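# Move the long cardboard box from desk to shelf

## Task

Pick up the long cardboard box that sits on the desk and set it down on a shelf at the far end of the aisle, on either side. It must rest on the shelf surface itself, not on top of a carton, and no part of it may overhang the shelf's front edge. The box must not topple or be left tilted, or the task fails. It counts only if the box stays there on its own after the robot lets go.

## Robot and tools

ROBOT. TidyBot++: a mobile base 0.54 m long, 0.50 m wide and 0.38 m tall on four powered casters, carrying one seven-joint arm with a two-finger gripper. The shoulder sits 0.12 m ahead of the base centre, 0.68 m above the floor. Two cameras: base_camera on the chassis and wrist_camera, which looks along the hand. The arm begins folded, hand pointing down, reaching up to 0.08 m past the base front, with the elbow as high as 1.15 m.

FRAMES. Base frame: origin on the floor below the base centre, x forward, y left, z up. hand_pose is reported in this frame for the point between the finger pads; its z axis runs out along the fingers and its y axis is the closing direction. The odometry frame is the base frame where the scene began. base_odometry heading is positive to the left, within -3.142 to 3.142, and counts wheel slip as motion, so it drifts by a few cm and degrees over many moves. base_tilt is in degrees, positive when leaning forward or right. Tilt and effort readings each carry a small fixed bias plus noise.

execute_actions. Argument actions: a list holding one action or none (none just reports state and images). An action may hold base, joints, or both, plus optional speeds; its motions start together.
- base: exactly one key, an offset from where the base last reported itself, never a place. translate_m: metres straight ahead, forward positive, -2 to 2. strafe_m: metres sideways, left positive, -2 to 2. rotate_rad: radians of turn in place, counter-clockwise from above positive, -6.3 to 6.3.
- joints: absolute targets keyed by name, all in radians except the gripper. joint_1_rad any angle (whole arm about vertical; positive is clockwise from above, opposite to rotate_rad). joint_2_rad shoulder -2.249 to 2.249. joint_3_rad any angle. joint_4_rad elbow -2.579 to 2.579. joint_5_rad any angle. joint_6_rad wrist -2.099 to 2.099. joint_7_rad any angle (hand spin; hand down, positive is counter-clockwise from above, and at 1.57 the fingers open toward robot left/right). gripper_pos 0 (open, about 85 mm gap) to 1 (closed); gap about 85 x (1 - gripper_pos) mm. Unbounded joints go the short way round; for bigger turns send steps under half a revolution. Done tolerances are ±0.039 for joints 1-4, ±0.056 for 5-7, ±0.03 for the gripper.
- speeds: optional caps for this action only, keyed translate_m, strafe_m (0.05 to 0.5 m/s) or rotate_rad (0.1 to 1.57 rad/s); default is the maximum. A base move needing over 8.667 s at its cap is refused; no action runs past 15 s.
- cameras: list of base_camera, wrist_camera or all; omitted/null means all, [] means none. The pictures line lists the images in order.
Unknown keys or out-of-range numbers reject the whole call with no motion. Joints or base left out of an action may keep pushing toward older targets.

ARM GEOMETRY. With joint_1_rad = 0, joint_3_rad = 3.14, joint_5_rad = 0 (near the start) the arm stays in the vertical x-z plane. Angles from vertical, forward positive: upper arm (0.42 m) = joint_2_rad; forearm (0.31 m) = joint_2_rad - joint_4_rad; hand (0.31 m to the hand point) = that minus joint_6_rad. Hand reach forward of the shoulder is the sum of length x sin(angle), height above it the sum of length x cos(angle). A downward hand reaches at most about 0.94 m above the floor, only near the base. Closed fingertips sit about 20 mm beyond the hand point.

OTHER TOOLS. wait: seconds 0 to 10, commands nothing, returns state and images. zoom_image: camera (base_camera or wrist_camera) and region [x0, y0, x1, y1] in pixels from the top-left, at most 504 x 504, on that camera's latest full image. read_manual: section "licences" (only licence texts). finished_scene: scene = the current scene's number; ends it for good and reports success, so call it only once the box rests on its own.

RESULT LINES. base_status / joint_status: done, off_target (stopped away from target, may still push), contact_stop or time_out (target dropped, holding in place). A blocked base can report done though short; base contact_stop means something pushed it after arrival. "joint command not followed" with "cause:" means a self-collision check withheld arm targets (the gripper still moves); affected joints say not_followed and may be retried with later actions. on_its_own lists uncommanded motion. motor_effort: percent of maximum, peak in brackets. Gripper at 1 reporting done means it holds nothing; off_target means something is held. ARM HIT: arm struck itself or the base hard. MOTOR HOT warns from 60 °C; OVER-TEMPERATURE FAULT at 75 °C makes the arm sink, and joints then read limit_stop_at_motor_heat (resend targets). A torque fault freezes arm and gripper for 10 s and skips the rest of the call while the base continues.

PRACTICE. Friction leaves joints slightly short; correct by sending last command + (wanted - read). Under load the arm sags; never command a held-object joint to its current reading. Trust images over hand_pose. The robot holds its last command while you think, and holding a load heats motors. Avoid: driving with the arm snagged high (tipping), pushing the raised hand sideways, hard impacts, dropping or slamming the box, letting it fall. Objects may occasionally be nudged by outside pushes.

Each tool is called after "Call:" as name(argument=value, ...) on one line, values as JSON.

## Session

Call:
execute_actions(actions=[{"joints":{"joint_2_rad":-0.36,"joint_4_rad":-2.0,"joint_6_rad":-0.3}}])

Scene clock: 1.70 s.
base_odometry: x=+0.000 y=+0.000 heading=+0.000 (m, m, rad; odometry frame)
base_tilt: forward=-0.4 right=-0.1 (deg)
base_status: not commanded
joint_positions: joint_1_rad=-0.012 joint_2_rad=-0.384 joint_3_rad=+3.154 joint_4_rad=-2.013 joint_5_rad=+0.030 joint_6_rad=-0.322 joint_7_rad=+1.608 gripper_pos=+0.000
joint_status: all done
motor_effort: joint_1_rad=+1(1) joint_2_rad=-9(9) joint_3_rad=+0(0) joint_4_rad=+21(21) joint_5_rad=+0(1) joint_6_rad=+8(9) joint_7_rad=+1(0) (%)
hand_pose: x=+0.5645 y=-0.0025 z=+0.9380 quat_wxyz=(+0.020, +0.828, +0.023, +0.560) (m; base frame)
pictures: base_camera, wrist_camera
Images, in order (width x height): base_camera 644x364, wrist_camera 644x476.

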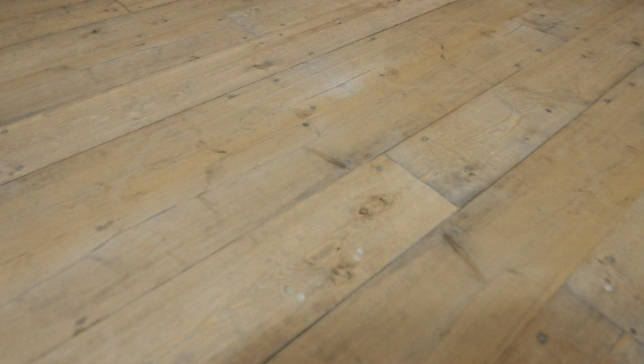

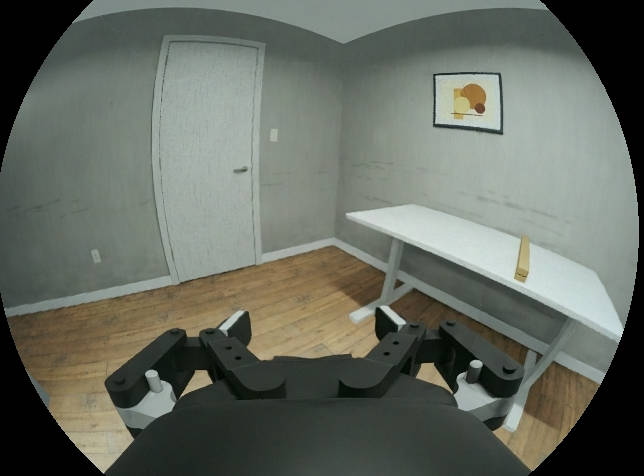

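Call:
execute_actions(actions=[{"base":{"rotate_rad":-0.85},"joints":{"joint_2_rad":-0.2,"joint_4_rad":-1.7,"joint_6_rad":-0.9}}])

Scene clock: 5.53 s.
base_odometry: x=+0.000 y=+0.000 heading=-0.849 (m, m, rad; odometry frame)
base_tilt: forward=-0.4 right=-0.1 (deg)
base_status: done
joint_positions: joint_1_rad=-0.012 joint_2_rad=-0.213 joint_3_rad=+3.156 joint_4_rad=-1.718 joint_5_rad=+0.030 joint_6_rad=-0.876 joint_7_rad=+1.608 gripper_pos=+0.000
joint_status: all done
motor_effort: joint_1_rad=+0(1) joint_2_rad=-14(17) joint_3_rad=+0(1) joint_4_rad=+20(21) joint_5_rad=+0(0) joint_6_rad=+5(8) joint_7_rad=+1(1) (%)
hand_pose: x=+0.5585 y=-0.0077 z=+0.8883 quat_wxyz=(+0.020, +0.928, +0.020, +0.371) (m; base frame)
pictures: base_camera, wrist_camera
Images, in order (width x height): base_camera 644x364, wrist_camera 644x476.

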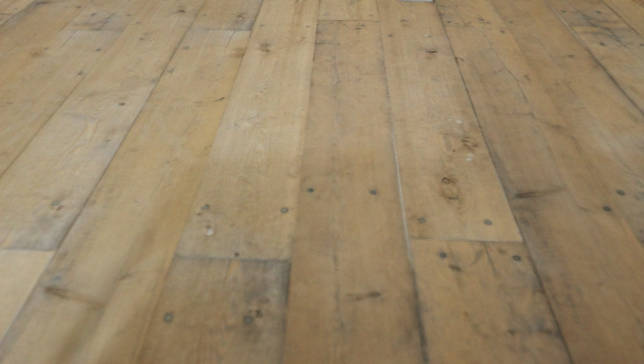

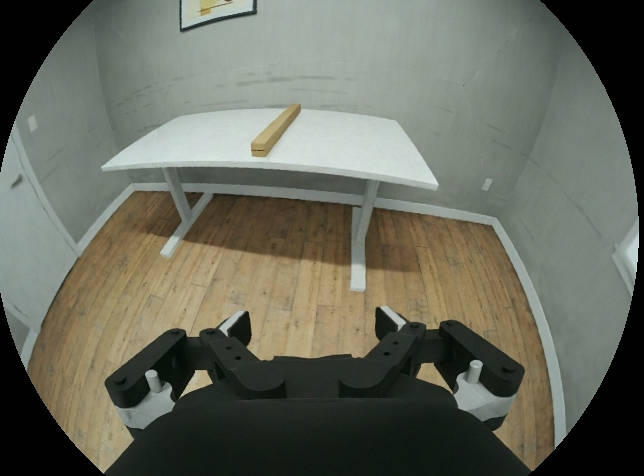

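Call:
execute_actions(actions=[{"base":{"rotate_rad":-0.04}}], cameras=[])

Call:
execute_actions(actions=[{"base":{"strafe_m":0.2},"joints":{"joint_1_rad":0.0,"joint_2_rad":0.47,"joint_4_rad":-0.70,"joint_6_rad":-1.96,"joint_7_rad":1.55}}], cameras=[])

Call:
execute_actions(actions=[{"base":{"translate_m":0.6}}])

Scene clock: 8.90 s.
base_odometry: x=+0.000 y=+0.000 heading=-0.889 (m, m, rad; odometry frame)
base_tilt: forward=-0.4 right=-0.1 (deg)
base_status: done
joint_positions: joint_1_rad=-0.011 joint_2_rad=-0.213 joint_3_rad=+3.157 joint_4_rad=-1.718 joint_5_rad=+0.030 joint_6_rad=-0.876 joint_7_rad=+1.608 gripper_pos=+0.000
joint_status: not commanded
motor_effort: joint_1_rad=+1(2) joint_2_rad=-14(14) joint_3_rad=+0(2) joint_4_rad=+19(20) joint_5_rad=+0(1) joint_6_rad=+6(5) joint_7_rad=+1(1) (%)
hand_pose: x=+0.5585 y=-0.0081 z=+0.8883 quat_wxyz=(+0.020, +0.928, +0.019, +0.371) (m; base frame)
pictures: none
No camera images: the call's "cameras" was empty. Leave "cameras" out to get every camera's image.

Scene clock: 11.20 s.
base_odometry: x=+0.156 y=+0.126 heading=-0.889 (m, m, rad; odometry frame)
base_tilt: forward=-0.4 right=-0.1 (deg)
base_status: done
joint_positions: joint_1_rad=-0.011 joint_2_rad=+0.453 joint_3_rad=+3.154 joint_4_rad=-0.718 joint_5_rad=+0.030 joint_6_rad=-1.934 joint_7_rad=+1.574 gripper_pos=+0.000
joint_status: all done
motor_effort: joint_1_rad=+0(2) joint_2_rad=-36(37) joint_3_rad=-1(2) joint_4_rad=+15(20) joint_5_rad=+1(1) joint_6_rad=+0(6) joint_7_rad=+0(1) (%)
hand_pose: x=+0.6042 y=-0.0060 z=+0.8716 quat_wxyz=(+0.016, +1.000, -0.004, +0.019) (m; base frame)
pictures: none
No camera images: the call's "cameras" was empty. Leave "cameras" out to get every camera's image.

Scene clock: 13.77 s.
base_odometry: x=+0.534 y=-0.340 heading=-0.889 (m, m, rad; odometry frame)
base_tilt: forward=-0.3 right=-0.1 (deg)
base_status: done
joint_positions: joint_1_rad=-0.011 joint_2_rad=+0.462 joint_3_rad=+3.154 joint_4_rad=-0.716 joint_5_rad=+0.030 joint_6_rad=-1.936 joint_7_rad=+1.574 gripper_pos=+0.000
joint_status: not commanded
motor_effort: joint_1_rad=+1(1) joint_2_rad=-37(39) joint_3_rad=-1(1) joint_4_rad=+15(15) joint_5_rad=+0(0) joint_6_rad=+0(1) joint_7_rad=+1(1) (%)
hand_pose: x=+0.6058 y=-0.0060 z=+0.8676 quat_wxyz=(+0.016, +1.000, -0.004, +0.014) (m; base frame)
pictures: base_camera, wrist_camera
Images, in order (width x height): base_camera 644x364, wrist_camera 644x476.

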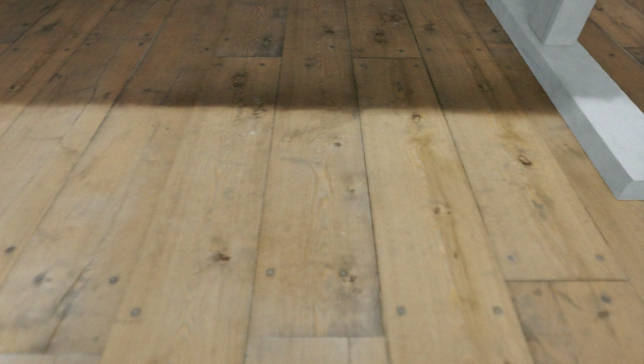

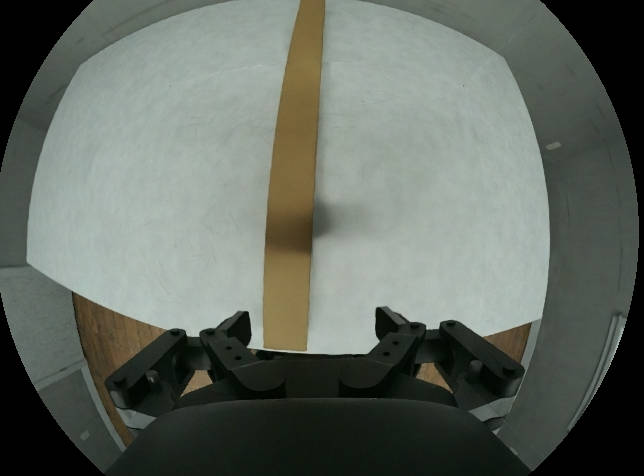

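Call:
execute_actions(actions=[{"base":{"translate_m":0.23},"joints":{"joint_7_rad":1.505}}], cameras=[])

Call:
execute_actions(actions=[{"base":{"strafe_m":0.012},"joints":{"joint_2_rad":0.563,"joint_4_rad":-0.75,"joint_6_rad":-1.82}}])

Scene clock: 18.30 s.
base_odometry: x=+0.679 y=-0.518 heading=-0.889 (m, m, rad; odometry frame)
base_tilt: forward=-0.4 right=-0.1 (deg)
base_status: done
joint_positions: joint_1_rad=-0.011 joint_2_rad=+0.469 joint_3_rad=+3.154 joint_4_rad=-0.715 joint_5_rad=+0.030 joint_6_rad=-1.936 joint_7_rad=+1.522 gripper_pos=+0.000
joint_status: all done
motor_effort: joint_1_rad=+1(2) joint_2_rad=-36(39) joint_3_rad=-1(1) joint_4_rad=+14(15) joint_5_rad=+0(1) joint_6_rad=+0(2) joint_7_rad=+1(1) (%)
hand_pose: x=+0.6070 y=-0.0060 z=+0.8644 quat_wxyz=(+0.016, +0.999, -0.030, +0.011) (m; base frame)
pictures: none
No camera images: the call's "cameras" was empty. Leave "cameras" out to get every camera's image.

Scene clock: 19.33 s.
base_odometry: x=+0.689 y=-0.511 heading=-0.889 (m, m, rad; odometry frame)
base_tilt: forward=-0.4 right=-0.1 (deg)
base_status: done
joint_positions: joint_1_rad=-0.008 joint_2_rad=+0.560 joint_3_rad=+3.154 joint_4_rad=-0.737 joint_5_rad=+0.030 joint_6_rad=-1.841 joint_7_rad=+1.522 gripper_pos=+0.000
joint_status: all done
motor_effort: joint_1_rad=+0(3) joint_2_rad=-41(43) joint_3_rad=-1(2) joint_4_rad=+15(16) joint_5_rad=+0(1) joint_6_rad=+0(0) joint_7_rad=+0(1) (%)
hand_pose: x=+0.6462 y=-0.0076 z=+0.8120 quat_wxyz=(+0.017, +0.999, -0.029, +0.002) (m; base frame)
pictures: base_camera, wrist_camera
Images, in order (width x height): base_camera 644x364, wrist_camera 644x476.

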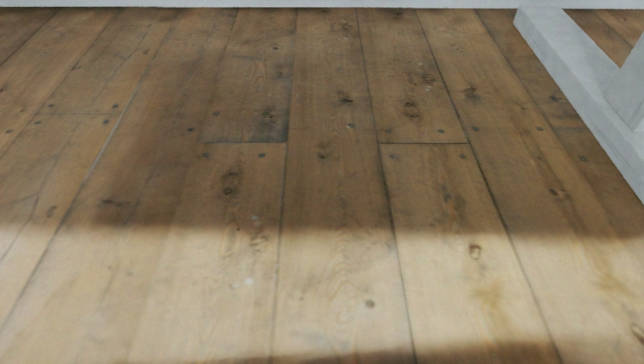

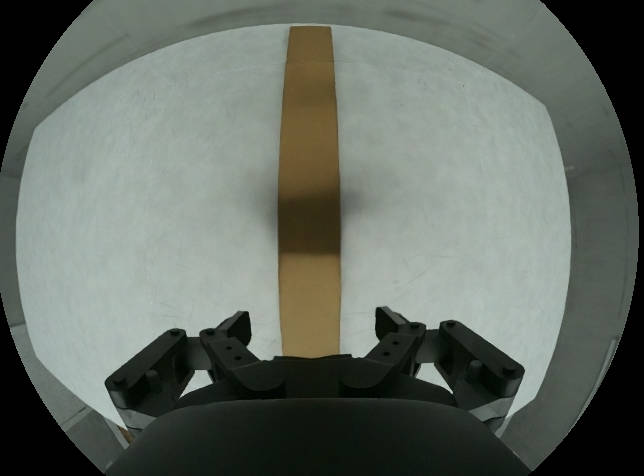

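Same geometry as before.

Call:
execute_actions(actions=[{"joints":{"joint_2_rad":0.545,"joint_4_rad":-0.895,"joint_6_rad":-1.69}}], cameras=["wrist_camera"])

Call:
execute_actions(actions=[{"joints":{"gripper_pos":1}}], cameras=[])

Call:
execute_actions(actions=[{"joints":{"joint_2_rad":0.42,"joint_4_rad":-0.85,"joint_6_rad":-1.87}}], cameras=["wrist_camera"])

Call:
execute_actions(actions=[{"base":{"translate_m":-0.78},"joints":{"joint_7_rad":1.59}}])

Scene clock: 23.50 s.
base_odometry: x=+0.689 y=-0.511 heading=-0.889 (m, m, rad; odometry frame)
base_tilt: forward=-0.4 right=-0.1 (deg)
base_status: not commanded
joint_positions: joint_1_rad=-0.008 joint_2_rad=+0.560 joint_3_rad=+3.154 joint_4_rad=-0.881 joint_5_rad=+0.030 joint_6_rad=-1.716 joint_7_rad=+1.522 gripper_pos=+0.000
joint_status: all done
motor_effort: joint_1_rad=+0(1) joint_2_rad=-40(42) joint_3_rad=-1(1) joint_4_rad=+16(15) joint_5_rad=+1(1) joint_6_rad=+0(0) joint_7_rad=+0(1) (%)
hand_pose: x=+0.6494 y=-0.0081 z=+0.7678 quat_wxyz=(+0.018, +0.999, -0.027, -0.007) (m; base frame)
pictures: wrist_camera
Images, in order (width x height): wrist_camera 644x476.

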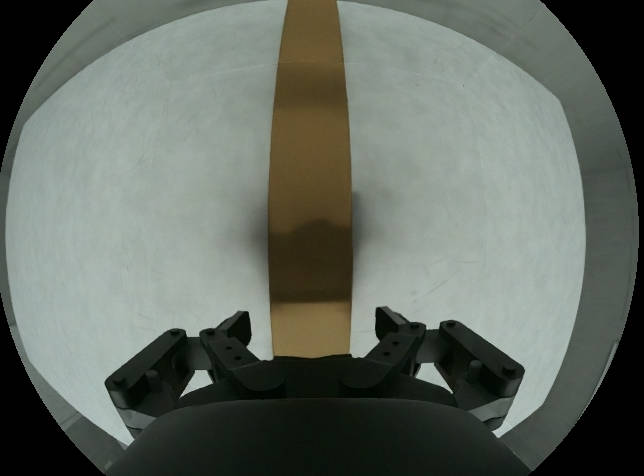

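Scene clock: 24.60 s.
base_odometry: x=+0.689 y=-0.511 heading=-0.889 (m, m, rad; odometry frame)
base_tilt: forward=-0.4 right=-0.1 (deg)
base_status: not commanded
joint_positions: joint_1_rad=-0.008 joint_2_rad=+0.555 joint_3_rad=+3.154 joint_4_rad=-0.882 joint_5_rad=+0.030 joint_6_rad=-1.716 joint_7_rad=+1.522 gripper_pos=+0.475
joint_status: gripper_pos off_target (ended at +0.475, target +1.000)
motor_effort: joint_1_rad=+0(1) joint_2_rad=-41(41) joint_3_rad=-1(1) joint_4_rad=+16(17) joint_5_rad=+0(0) joint_6_rad=+0(1) joint_7_rad=+0(1) (%)
hand_pose: x=+0.6487 y=-0.0081 z=+0.7699 quat_wxyz=(+0.018, +0.999, -0.027, -0.006) (m; base frame)
pictures: none
No camera images: the call's "cameras" was empty. Leave "cameras" out to get every camera's image.

Scene clock: 25.70 s.
base_odometry: x=+0.689 y=-0.511 heading=-0.889 (m, m, rad; odometry frame)
base_tilt: forward=-0.4 right=-0.1 (deg)
base_status: not commanded
joint_positions: joint_1_rad=-0.008 joint_2_rad=+0.421 joint_3_rad=+3.154 joint_4_rad=-0.863 joint_5_rad=+0.030 joint_6_rad=-1.849 joint_7_rad=+1.522 gripper_pos=+0.475
joint_status: all done
motor_effort: joint_1_rad=+0(1) joint_2_rad=-35(43) joint_3_rad=-1(1) joint_4_rad=+15(17) joint_5_rad=+1(0) joint_6_rad=+0(0) joint_7_rad=+0(0) (%)
hand_pose: x=+0.5953 y=-0.0079 z=+0.8435 quat_wxyz=(+0.017, +0.999, -0.030, +0.005) (m; base frame)
pictures: wrist_camera
Images, in order (width x height): wrist_camera 644x476.

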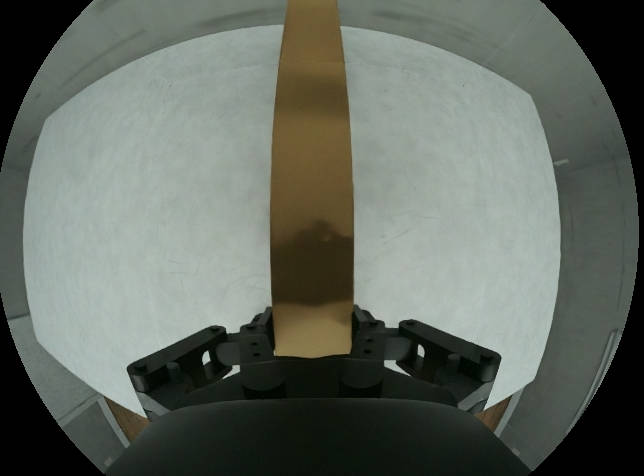

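Scene clock: 28.60 s.
base_odometry: x=+0.197 y=+0.095 heading=-0.889 (m, m, rad; odometry frame)
base_tilt: forward=-0.4 right=-0.1 (deg)
base_status: done
joint_positions: joint_1_rad=-0.008 joint_2_rad=+0.422 joint_3_rad=+3.154 joint_4_rad=-0.863 joint_5_rad=+0.030 joint_6_rad=-1.849 joint_7_rad=+1.573 gripper_pos=+0.475
joint_status: all done
motor_effort: joint_1_rad=+1(2) joint_2_rad=-34(39) joint_3_rad=-1(1) joint_4_rad=+16(17) joint_5_rad=+0(1) joint_6_rad=+0(1) joint_7_rad=+0(0) (%)
hand_pose: x=+0.5953 y=-0.0082 z=+0.8432 quat_wxyz=(+0.017, +1.000, -0.004, +0.004) (m; base frame)
pictures: base_camera, wrist_camera
Images, in order (width x height): base_camera 644x364, wrist_camera 644x476.

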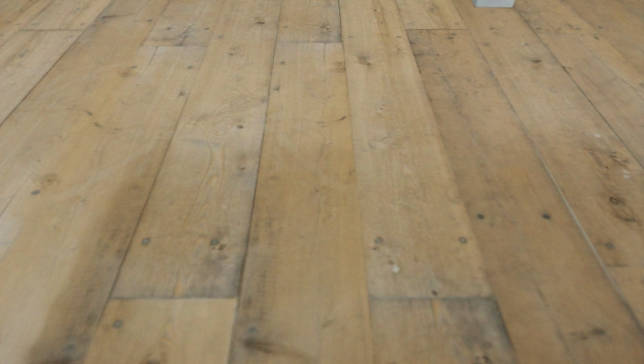

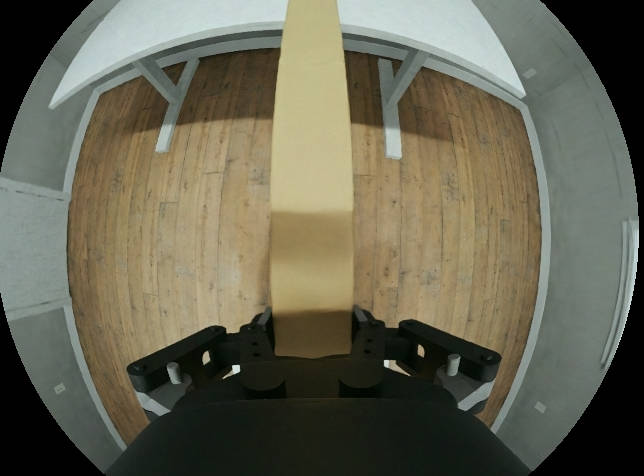

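Call:
execute_actions(actions=[{"base":{"rotate_rad":2.0},"speeds":{"rotate_rad":1.0}}], cameras=["wrist_camera"])

Scene clock: 32.87 s.
base_odometry: x=+0.197 y=+0.095 heading=+1.111 (m, m, rad; odometry frame)
base_tilt: forward=-0.3 right=-0.1 (deg)
base_status: done
joint_positions: joint_1_rad=-0.004 joint_2_rad=+0.422 joint_3_rad=+3.153 joint_4_rad=-0.863 joint_5_rad=+0.030 joint_6_rad=-1.849 joint_7_rad=+1.573 gripper_pos=+0.475
joint_status: not commanded
motor_effort: joint_1_rad=+0(4) joint_2_rad=-36(38) joint_3_rad=-1(3) joint_4_rad=+16(17) joint_5_rad=+0(1) joint_6_rad=+0(0) joint_7_rad=+1(0) (%)
hand_pose: x=+0.5953 y=-0.0098 z=+0.8432 quat_wxyz=(+0.017, +1.000, -0.006, +0.004) (m; base frame)
pictures: wrist_camera
Images, in order (width x height): wrist_camera 644x476.

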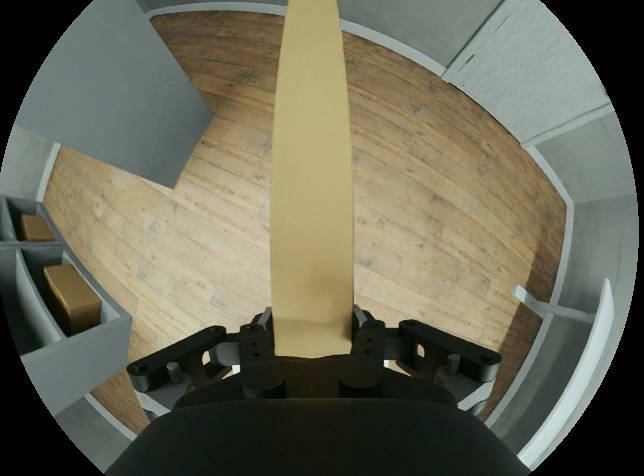

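Call:
execute_actions(actions=[{"base":{"rotate_rad":1.14},"speeds":{"rotate_rad":1.0}}])

Scene clock: 37.60 s.
base_odometry: x=+0.197 y=+0.095 heading=+2.250 (m, m, rad; odometry frame)
base_tilt: forward=-0.4 right=-0.1 (deg)
base_status: done
joint_positions: joint_1_rad=-0.003 joint_2_rad=+0.422 joint_3_rad=+3.154 joint_4_rad=-0.863 joint_5_rad=+0.030 joint_6_rad=-1.849 joint_7_rad=+1.573 gripper_pos=+0.475
joint_status: not commanded
motor_effort: joint_1_rad=+0(4) joint_2_rad=-35(37) joint_3_rad=-1(3) joint_4_rad=+16(17) joint_5_rad=+0(1) joint_6_rad=+0(0) joint_7_rad=+0(0) (%)
hand_pose: x=+0.5953 y=-0.0105 z=+0.8432 quat_wxyz=(+0.017, +1.000, -0.007, +0.004) (m; base frame)
pictures: base_camera, wrist_camera
Images, in order (width x height): base_camera 644x364, wrist_camera 644x476.

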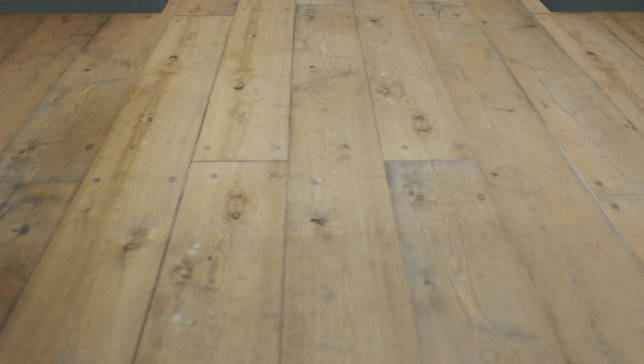

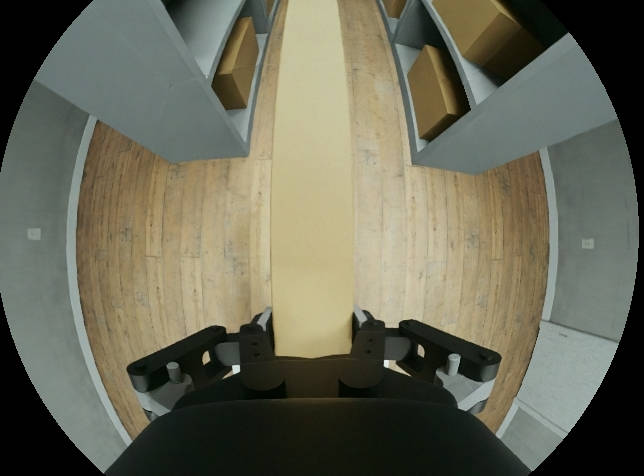

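Call:
execute_actions(actions=[{"base":{"rotate_rad":-0.025}}], cameras=[])

Call:
execute_actions(actions=[{"base":{"strafe_m":-0.06},"joints":{"joint_1_rad":0.45,"joint_7_rad":2.0,"joint_2_rad":0.48,"joint_4_rad":-1.4,"joint_6_rad":-1.26,"joint_3_rad":3.125}}], cameras=[])

Call:
execute_actions(actions=[{"base":{"translate_m":0.6},"joints":{"joint_1_rad":0.8,"joint_7_rad":2.36,"joint_2_rad":0.03,"joint_4_rad":-2.0,"joint_6_rad":-1.1}}])

Scene clock: 44.07 s.
base_odometry: x=+0.197 y=+0.095 heading=+2.225 (m, m, rad; odometry frame)
base_tilt: forward=-0.4 right=-0.1 (deg)
base_status: done
joint_positions: joint_1_rad=+0.003 joint_2_rad=+0.422 joint_3_rad=+3.154 joint_4_rad=-0.863 joint_5_rad=+0.030 joint_6_rad=-1.849 joint_7_rad=+1.573 gripper_pos=+0.475
joint_status: not commanded
motor_effort: joint_1_rad=+1(3) joint_2_rad=-36(36) joint_3_rad=+0(3) joint_4_rad=+16(16) joint_5_rad=+0(1) joint_6_rad=+0(0) joint_7_rad=+1(0) (%)
hand_pose: x=+0.5952 y=-0.0134 z=+0.8432 quat_wxyz=(+0.017, +1.000, -0.010, +0.004) (m; base frame)
pictures: none
No camera images: the call's "cameras" was empty. Leave "cameras" out to get every camera's image.

Scene clock: 46.03 s.
base_odometry: x=+0.245 y=+0.132 heading=+2.226 (m, m, rad; odometry frame)
base_tilt: forward=-0.3 right=+0.0 (deg)
base_status: done
joint_positions: joint_1_rad=+0.437 joint_2_rad=+0.469 joint_3_rad=+3.140 joint_4_rad=-1.386 joint_5_rad=+0.030 joint_6_rad=-1.286 joint_7_rad=+1.978 gripper_pos=+0.475
joint_status: all done
motor_effort: joint_1_rad=+1(5) joint_2_rad=-37(39) joint_3_rad=-1(1) joint_4_rad=+16(17) joint_5_rad=+1(1) joint_6_rad=+1(0) joint_7_rad=+0(1) (%)
hand_pose: x=+0.5618 y=-0.2143 z=+0.6577 quat_wxyz=(+0.013, +1.000, -0.010, -0.006) (m; base frame)
pictures: none
No camera images: the call's "cameras" was empty. Leave "cameras" out to get every camera's image.

Scene clock: 48.67 s.
base_odometry: x=-0.121 y=+0.608 heading=+2.226 (m, m, rad; odometry frame)
base_tilt: forward=-0.3 right=-0.1 (deg)
base_status: done
joint_positions: joint_1_rad=+0.781 joint_2_rad=+0.053 joint_3_rad=+3.136 joint_4_rad=-1.984 joint_5_rad=+0.030 joint_6_rad=-1.125 joint_7_rad=+2.338 gripper_pos=+0.475
joint_status: all done
motor_effort: joint_1_rad=+0(2) joint_2_rad=-19(38) joint_3_rad=-1(2) joint_4_rad=+14(16) joint_5_rad=+0(1) joint_6_rad=+0(0) joint_7_rad=+0(1) (%)
hand_pose: x=+0.3263 y=-0.2128 z=+0.6496 quat_wxyz=(+0.002, +1.000, +0.002, -0.016) (m; base frame)
pictures: base_camera, wrist_camera
Images, in order (width x height): base_camera 644x364, wrist_camera 644x476.

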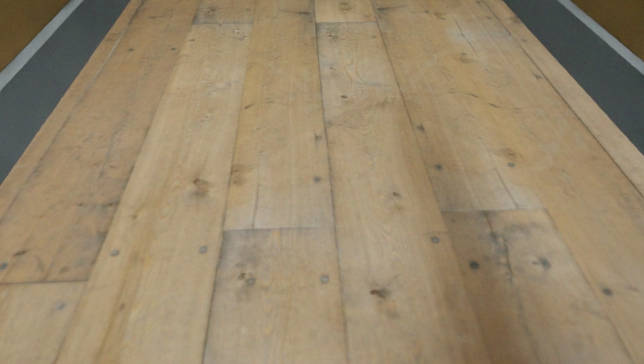

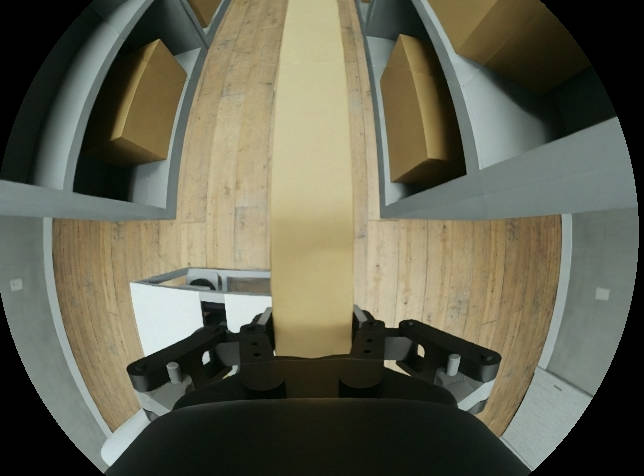

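Call:
execute_actions(actions=[{"base":{"translate_m":1.0}}])

Scene clock: 53.63 s.
base_odometry: x=-0.730 y=+1.401 heading=+2.226 (m, m, rad; odometry frame)
base_tilt: forward=-0.4 right=-0.1 (deg)
base_status: done
joint_positions: joint_1_rad=+0.785 joint_2_rad=+0.048 joint_3_rad=+3.135 joint_4_rad=-1.986 joint_5_rad=+0.030 joint_6_rad=-1.124 joint_7_rad=+2.338 gripper_pos=+0.475
joint_status: not commanded
motor_effort: joint_1_rad=+1(1) joint_2_rad=-19(20) joint_3_rad=+0(2) joint_4_rad=+15(16) joint_5_rad=+0(1) joint_6_rad=+0(1) joint_7_rad=+1(1) (%)
hand_pose: x=+0.3251 y=-0.2130 z=+0.6505 quat_wxyz=(+0.004, +1.000, +0.001, -0.015) (m; base frame)
pictures: base_camera, wrist_camera
Images, in order (width x height): base_camera 644x364, wrist_camera 644x476.

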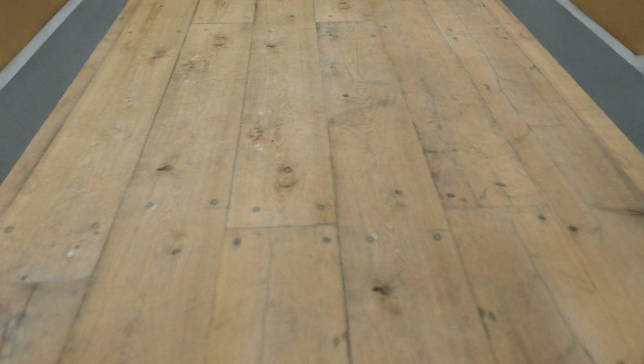

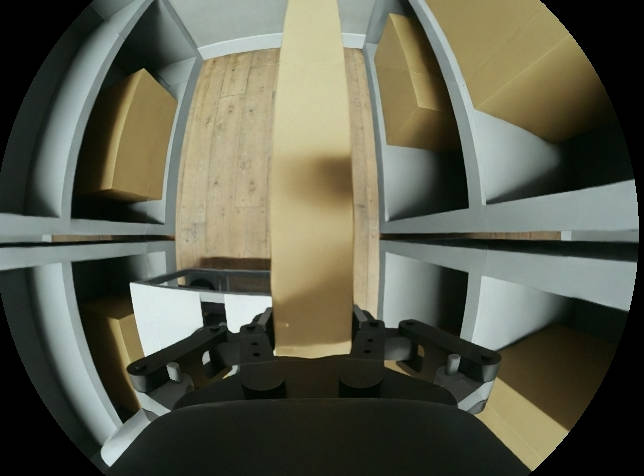

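Call:
execute_actions(actions=[{"joints":{"joint_1_rad":0.43,"joint_7_rad":1.98,"joint_2_rad":0.48,"joint_4_rad":-1.38,"joint_6_rad":-1.29}}], cameras=[])

Call:
execute_actions(actions=[{"joints":{"joint_1_rad":-0.45,"joint_7_rad":1.10}}], cameras=["wrist_camera"])

Call:
execute_actions(actions=[{"joints":{"joint_1_rad":-0.8,"joint_7_rad":0.75,"joint_2_rad":0.03,"joint_4_rad":-2.0,"joint_6_rad":-1.1}}], cameras=["wrist_camera"])

Call:
execute_actions(actions=[{"joints":{"joint_1_rad":-1.15,"joint_7_rad":0.40,"joint_2_rad":-0.12,"joint_4_rad":-2.16,"joint_6_rad":-1.1}}], cameras=[])

Call:
execute_actions(actions=[{"base":{"translate_m":0.66},"joints":{"joint_1_rad":-1.585,"joint_7_rad":-0.035}}])

Scene clock: 60.00 s.
base_odometry: x=-0.730 y=+1.401 heading=+2.226 (m, m, rad; odometry frame)
base_tilt: forward=-0.4 right=-0.1 (deg)
base_status: not commanded
joint_positions: joint_1_rad=+0.445 joint_2_rad=+0.468 joint_3_rad=+3.135 joint_4_rad=-1.399 joint_5_rad=+0.030 joint_6_rad=-1.261 joint_7_rad=+2.002 gripper_pos=+0.475
joint_status: all done
motor_effort: joint_1_rad=+0(1) joint_2_rad=-36(38) joint_3_rad=-1(1) joint_4_rad=+16(16) joint_5_rad=+0(0) joint_6_rad=+1(1) joint_7_rad=+0(0) (%)
hand_pose: x=+0.5635 y=-0.2170 z=+0.6543 quat_wxyz=(+0.014, +1.000, +0.000, +0.001) (m; base frame)
pictures: none
No camera images: the call's "cameras" was empty. Leave "cameras" out to get every camera's image.

Scene clock: 62.17 s.
base_odometry: x=-0.730 y=+1.401 heading=+2.226 (m, m, rad; odometry frame)
base_tilt: forward=-0.4 right=-0.1 (deg)
base_status: not commanded
joint_positions: joint_1_rad=-0.438 joint_2_rad=+0.468 joint_3_rad=+3.129 joint_4_rad=-1.399 joint_5_rad=+0.030 joint_6_rad=-1.261 joint_7_rad=+1.121 gripper_pos=+0.475
joint_status: all done
motor_effort: joint_1_rad=+1(2) joint_2_rad=-38(38) joint_3_rad=-1(2) joint_4_rad=+16(16) joint_5_rad=+1(1) joint_6_rad=+1(0) joint_7_rad=+0(0) (%)
hand_pose: x=+0.5678 y=+0.2080 z=+0.6544 quat_wxyz=(+0.007, +1.000, +0.004, +0.011) (m; base frame)
pictures: wrist_camera
Images, in order (width x height): wrist_camera 644x476.

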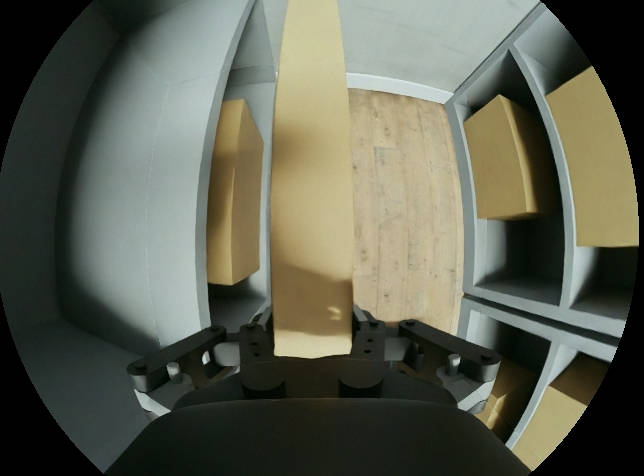

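Scene clock: 64.03 s.
base_odometry: x=-0.730 y=+1.401 heading=+2.226 (m, m, rad; odometry frame)
base_tilt: forward=-0.3 right=-0.1 (deg)
base_status: not commanded
joint_positions: joint_1_rad=-0.781 joint_2_rad=+0.049 joint_3_rad=+3.129 joint_4_rad=-1.986 joint_5_rad=+0.030 joint_6_rad=-1.128 joint_7_rad=+0.772 gripper_pos=+0.475
joint_status: all done
motor_effort: joint_1_rad=+1(2) joint_2_rad=-18(38) joint_3_rad=-1(2) joint_4_rad=+15(16) joint_5_rad=+0(1) joint_6_rad=+0(2) joint_7_rad=+0(1) (%)
hand_pose: x=+0.3306 y=+0.2052 z=+0.6501 quat_wxyz=(+0.017, +1.000, +0.004, +0.001) (m; base frame)
pictures: wrist_camera
Images, in order (width x height): wrist_camera 644x476.

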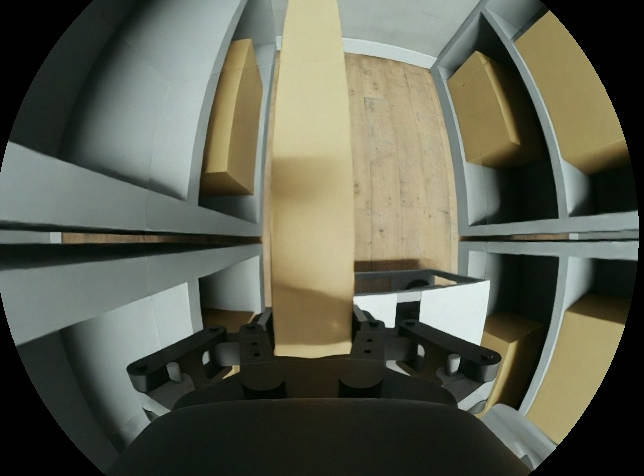

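Scene clock: 65.50 s.
base_odometry: x=-0.730 y=+1.401 heading=+2.226 (m, m, rad; odometry frame)
base_tilt: forward=-0.4 right=-0.1 (deg)
base_status: not commanded
joint_positions: joint_1_rad=-1.132 joint_2_rad=-0.099 joint_3_rad=+3.129 joint_4_rad=-2.144 joint_5_rad=+0.030 joint_6_rad=-1.127 joint_7_rad=+0.421 gripper_pos=+0.475
joint_status: all done
motor_effort: joint_1_rad=+0(1) joint_2_rad=-13(19) joint_3_rad=-1(0) joint_4_rad=+14(14) joint_5_rad=+0(1) joint_6_rad=-1(1) joint_7_rad=+1(0) (%)
hand_pose: x=+0.2199 y=+0.2054 z=+0.6460 quat_wxyz=(+0.019, +1.000, +0.004, +0.006) (m; base frame)
pictures: none
No camera images: the call's "cameras" was empty. Leave "cameras" out to get every camera's image.

Scene clock: 68.17 s.
base_odometry: x=-1.132 y=+1.925 heading=+2.225 (m, m, rad; odometry frame)
base_tilt: forward=-0.3 right=-0.1 (deg)
base_status: done
joint_positions: joint_1_rad=-1.567 joint_2_rad=-0.100 joint_3_rad=+3.129 joint_4_rad=-2.144 joint_5_rad=+0.030 joint_6_rad=-1.127 joint_7_rad=-0.014 gripper_pos=+0.475
joint_status: all done
motor_effort: joint_1_rad=+1(2) joint_2_rad=-12(12) joint_3_rad=+0(1) joint_4_rad=+15(15) joint_5_rad=+1(1) joint_6_rad=+0(0) joint_7_rad=+0(0) (%)
hand_pose: x=+0.1240 y=+0.2286 z=+0.6462 quat_wxyz=(+0.014, +1.000, +0.004, +0.014) (m; base frame)
pictures: base_camera, wrist_camera
Images, in order (width x height): base_camera 644x364, wrist_camera 644x476.

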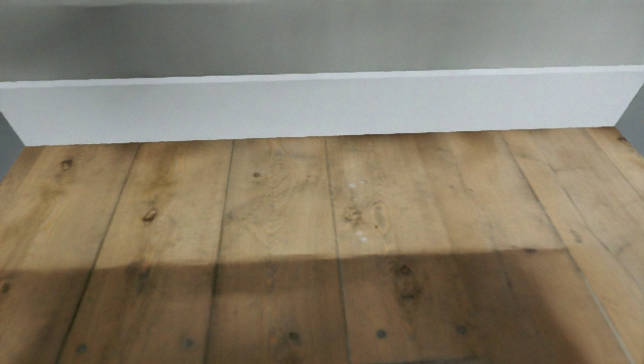

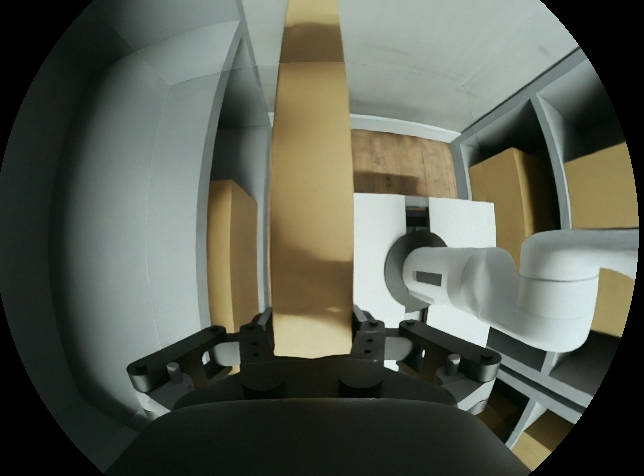

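Call:
execute_actions(actions=[{"base":{"translate_m":0.055},"joints":{"joint_2_rad":-0.44,"joint_4_rad":-2.38,"joint_6_rad":-0.73}}], cameras=["wrist_camera"])

Call:
execute_actions(actions=[{"joints":{"joint_2_rad":-0.02,"joint_4_rad":-2.04,"joint_6_rad":-0.67}}])

Scene clock: 74.43 s.
base_odometry: x=-1.165 y=+1.969 heading=+2.225 (m, m, rad; odometry frame)
base_tilt: forward=-0.4 right=-0.1 (deg)
base_status: done
joint_positions: joint_1_rad=-1.569 joint_2_rad=-0.423 joint_3_rad=+3.129 joint_4_rad=-2.365 joint_5_rad=+0.030 joint_6_rad=-0.758 joint_7_rad=-0.014 gripper_pos=+0.475
joint_status: all done
motor_effort: joint_1_rad=+0(0) joint_2_rad=-3(14) joint_3_rad=+0(2) joint_4_rad=+18(18) joint_5_rad=+0(1) joint_6_rad=+4(4) joint_7_rad=+0(1) (%)
hand_pose: x=+0.1215 y=+0.2532 z=+0.6701 quat_wxyz=(-0.219, +0.976, +0.007, +0.012) (m; base frame)
pictures: wrist_camera
Images, in order (width x height): wrist_camera 644x476.

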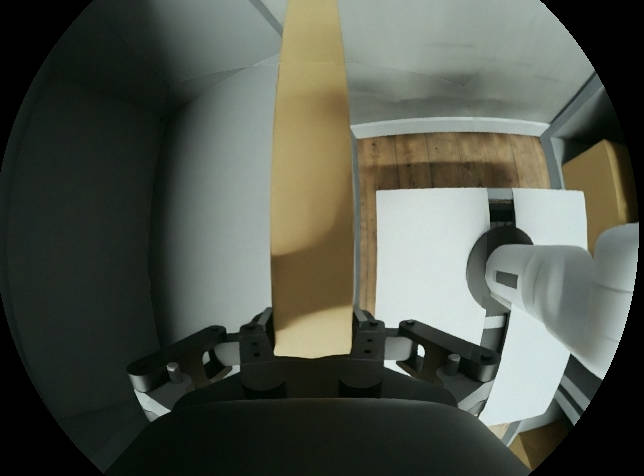

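Scene clock: 76.00 s.
base_odometry: x=-1.165 y=+1.969 heading=+2.225 (m, m, rad; odometry frame)
base_tilt: forward=-0.4 right=-0.1 (deg)
base_status: not commanded
joint_positions: joint_1_rad=-1.569 joint_2_rad=-0.030 joint_3_rad=+3.129 joint_4_rad=-2.059 joint_5_rad=+0.030 joint_6_rad=-0.698 joint_7_rad=-0.014 gripper_pos=+0.475
joint_status: all done
motor_effort: joint_1_rad=+1(0) joint_2_rad=-18(19) joint_3_rad=+0(0) joint_4_rad=+16(19) joint_5_rad=+0(1) joint_6_rad=+4(4) joint_7_rad=+1(0) (%)
hand_pose: x=+0.1192 y=+0.3944 z=+0.6784 quat_wxyz=(-0.206, +0.979, +0.008, +0.009) (m; base frame)
pictures: base_camera, wrist_camera
Images, in order (width x height): base_camera 644x364, wrist_camera 644x476.

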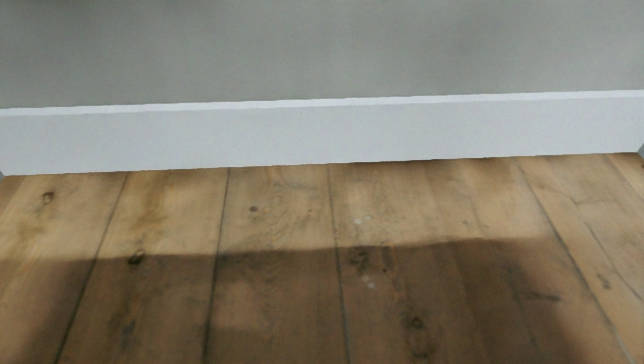

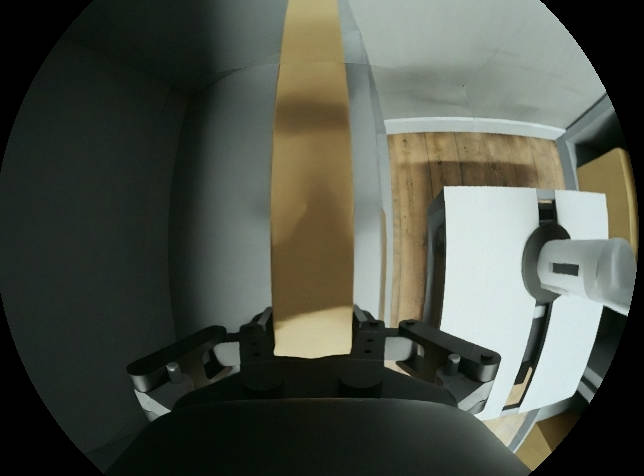

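This mirrors the earlier view.

Call:
execute_actions(actions=[{"joints":{"joint_2_rad":0.215,"joint_4_rad":-2.11,"joint_6_rad":-0.37}}], cameras=["wrist_camera"])

Call:
execute_actions(actions=[{"joints":{"joint_2_rad":0.255,"joint_4_rad":-2.14,"joint_6_rad":-0.31}}], cameras=["wrist_camera"])

Scene clock: 80.20 s.
base_odometry: x=-1.165 y=+1.969 heading=+2.225 (m, m, rad; odometry frame)
base_tilt: forward=-0.3 right=-0.1 (deg)
base_status: not commanded
joint_positions: joint_1_rad=-1.569 joint_2_rad=+0.211 joint_3_rad=+3.129 joint_4_rad=-2.097 joint_5_rad=+0.030 joint_6_rad=-0.398 joint_7_rad=-0.014 gripper_pos=+0.475
joint_status: all done
motor_effort: joint_1_rad=+1(0) joint_2_rad=-26(28) joint_3_rad=+0(1) joint_4_rad=+15(17) joint_5_rad=+0(0) joint_6_rad=+3(4) joint_7_rad=+0(1) (%)
hand_pose: x=+0.1161 y=+0.4522 z=+0.6000 quat_wxyz=(-0.216, +0.976, +0.010, +0.005) (m; base frame)
pictures: wrist_camera
Images, in order (width x height): wrist_camera 644x476.

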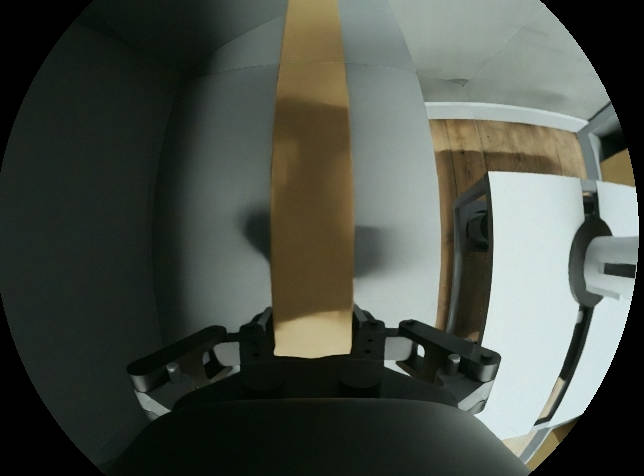

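Scene clock: 80.90 s.
base_odometry: x=-1.165 y=+1.969 heading=+2.225 (m, m, rad; odometry frame)
base_tilt: forward=-0.4 right=-0.1 (deg)
base_status: not commanded
joint_positions: joint_1_rad=-1.570 joint_2_rad=+0.236 joint_3_rad=+3.129 joint_4_rad=-2.123 joint_5_rad=+0.030 joint_6_rad=-0.333 joint_7_rad=-0.016 gripper_pos=+0.475
joint_status: all done
motor_effort: joint_1_rad=+0(0) joint_2_rad=-24(25) joint_3_rad=-1(1) joint_4_rad=+12(15) joint_5_rad=+1(2) joint_6_rad=+4(4) joint_7_rad=+1(2) (%)
hand_pose: x=+0.1154 y=+0.4553 z=+0.5880 quat_wxyz=(-0.223, +0.975, +0.009, +0.003) (m; base frame)
pictures: wrist_camera
Images, in order (width x height): wrist_camera 644x476.

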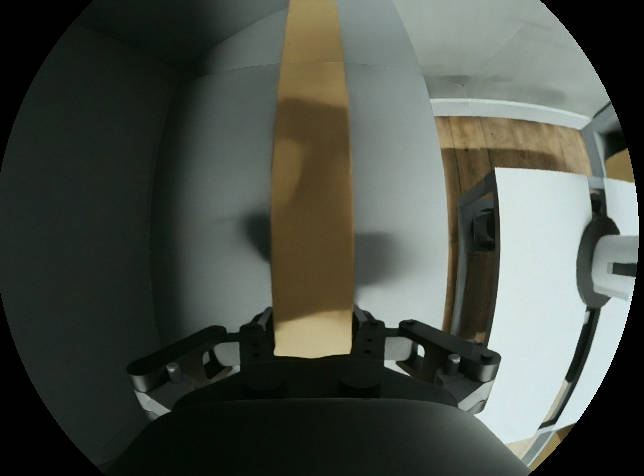

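Call:
execute_actions(actions=[{"joints":{"joint_2_rad":0.23,"joint_4_rad":-2.12,"gripper_pos":0.1}}], cameras=[])

Call:
execute_actions(actions=[{"joints":{"joint_2_rad":0.05,"joint_4_rad":-2.12,"joint_6_rad":-0.53}}], cameras=["wrist_camera"])

Scene clock: 84.47 s.
base_odometry: x=-1.165 y=+1.969 heading=+2.225 (m, m, rad; odometry frame)
base_tilt: forward=-0.4 right=-0.1 (deg)
base_status: not commanded
joint_positions: joint_1_rad=-1.570 joint_2_rad=+0.232 joint_3_rad=+3.129 joint_4_rad=-2.122 joint_5_rad=+0.030 joint_6_rad=-0.333 joint_7_rad=-0.016 gripper_pos=+0.100
joint_status: all done
motor_effort: joint_1_rad=+1(1) joint_2_rad=-25(25) joint_3_rad=-1(0) joint_4_rad=+13(14) joint_5_rad=+0(1) joint_6_rad=+3(4) joint_7_rad=+1(1) (%)
hand_pose: x=+0.1153 y=+0.4561 z=+0.5899 quat_wxyz=(-0.225, +0.974, +0.010, +0.003) (m; base frame)
pictures: none
No camera images: the call's "cameras" was empty. Leave "cameras" out to get every camera's image.

Scene clock: 85.60 s.
base_odometry: x=-1.165 y=+1.969 heading=+2.225 (m, m, rad; odometry frame)
base_tilt: forward=-0.4 right=-0.1 (deg)
base_status: not commanded
joint_positions: joint_1_rad=-1.570 joint_2_rad=+0.060 joint_3_rad=+3.129 joint_4_rad=-2.122 joint_5_rad=+0.030 joint_6_rad=-0.505 joint_7_rad=-0.016 gripper_pos=+0.100
joint_status: all done
motor_effort: joint_1_rad=+0(0) joint_2_rad=-21(27) joint_3_rad=-1(1) joint_4_rad=+16(16) joint_5_rad=+1(0) joint_6_rad=+4(4) joint_7_rad=+1(0) (%)
hand_pose: x=+0.1173 y=+0.4194 z=+0.6420 quat_wxyz=(-0.226, +0.974, +0.008, +0.006) (m; base frame)
pictures: wrist_camera
Images, in order (width x height): wrist_camera 644x476.

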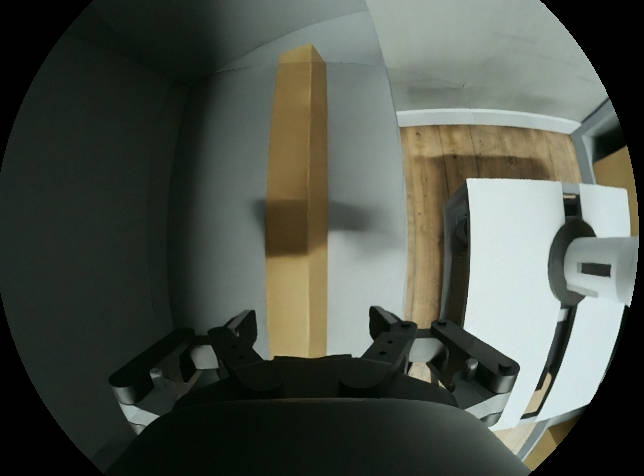

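Call:
finished_scene(scene=2)

The scene is finished: the task was done.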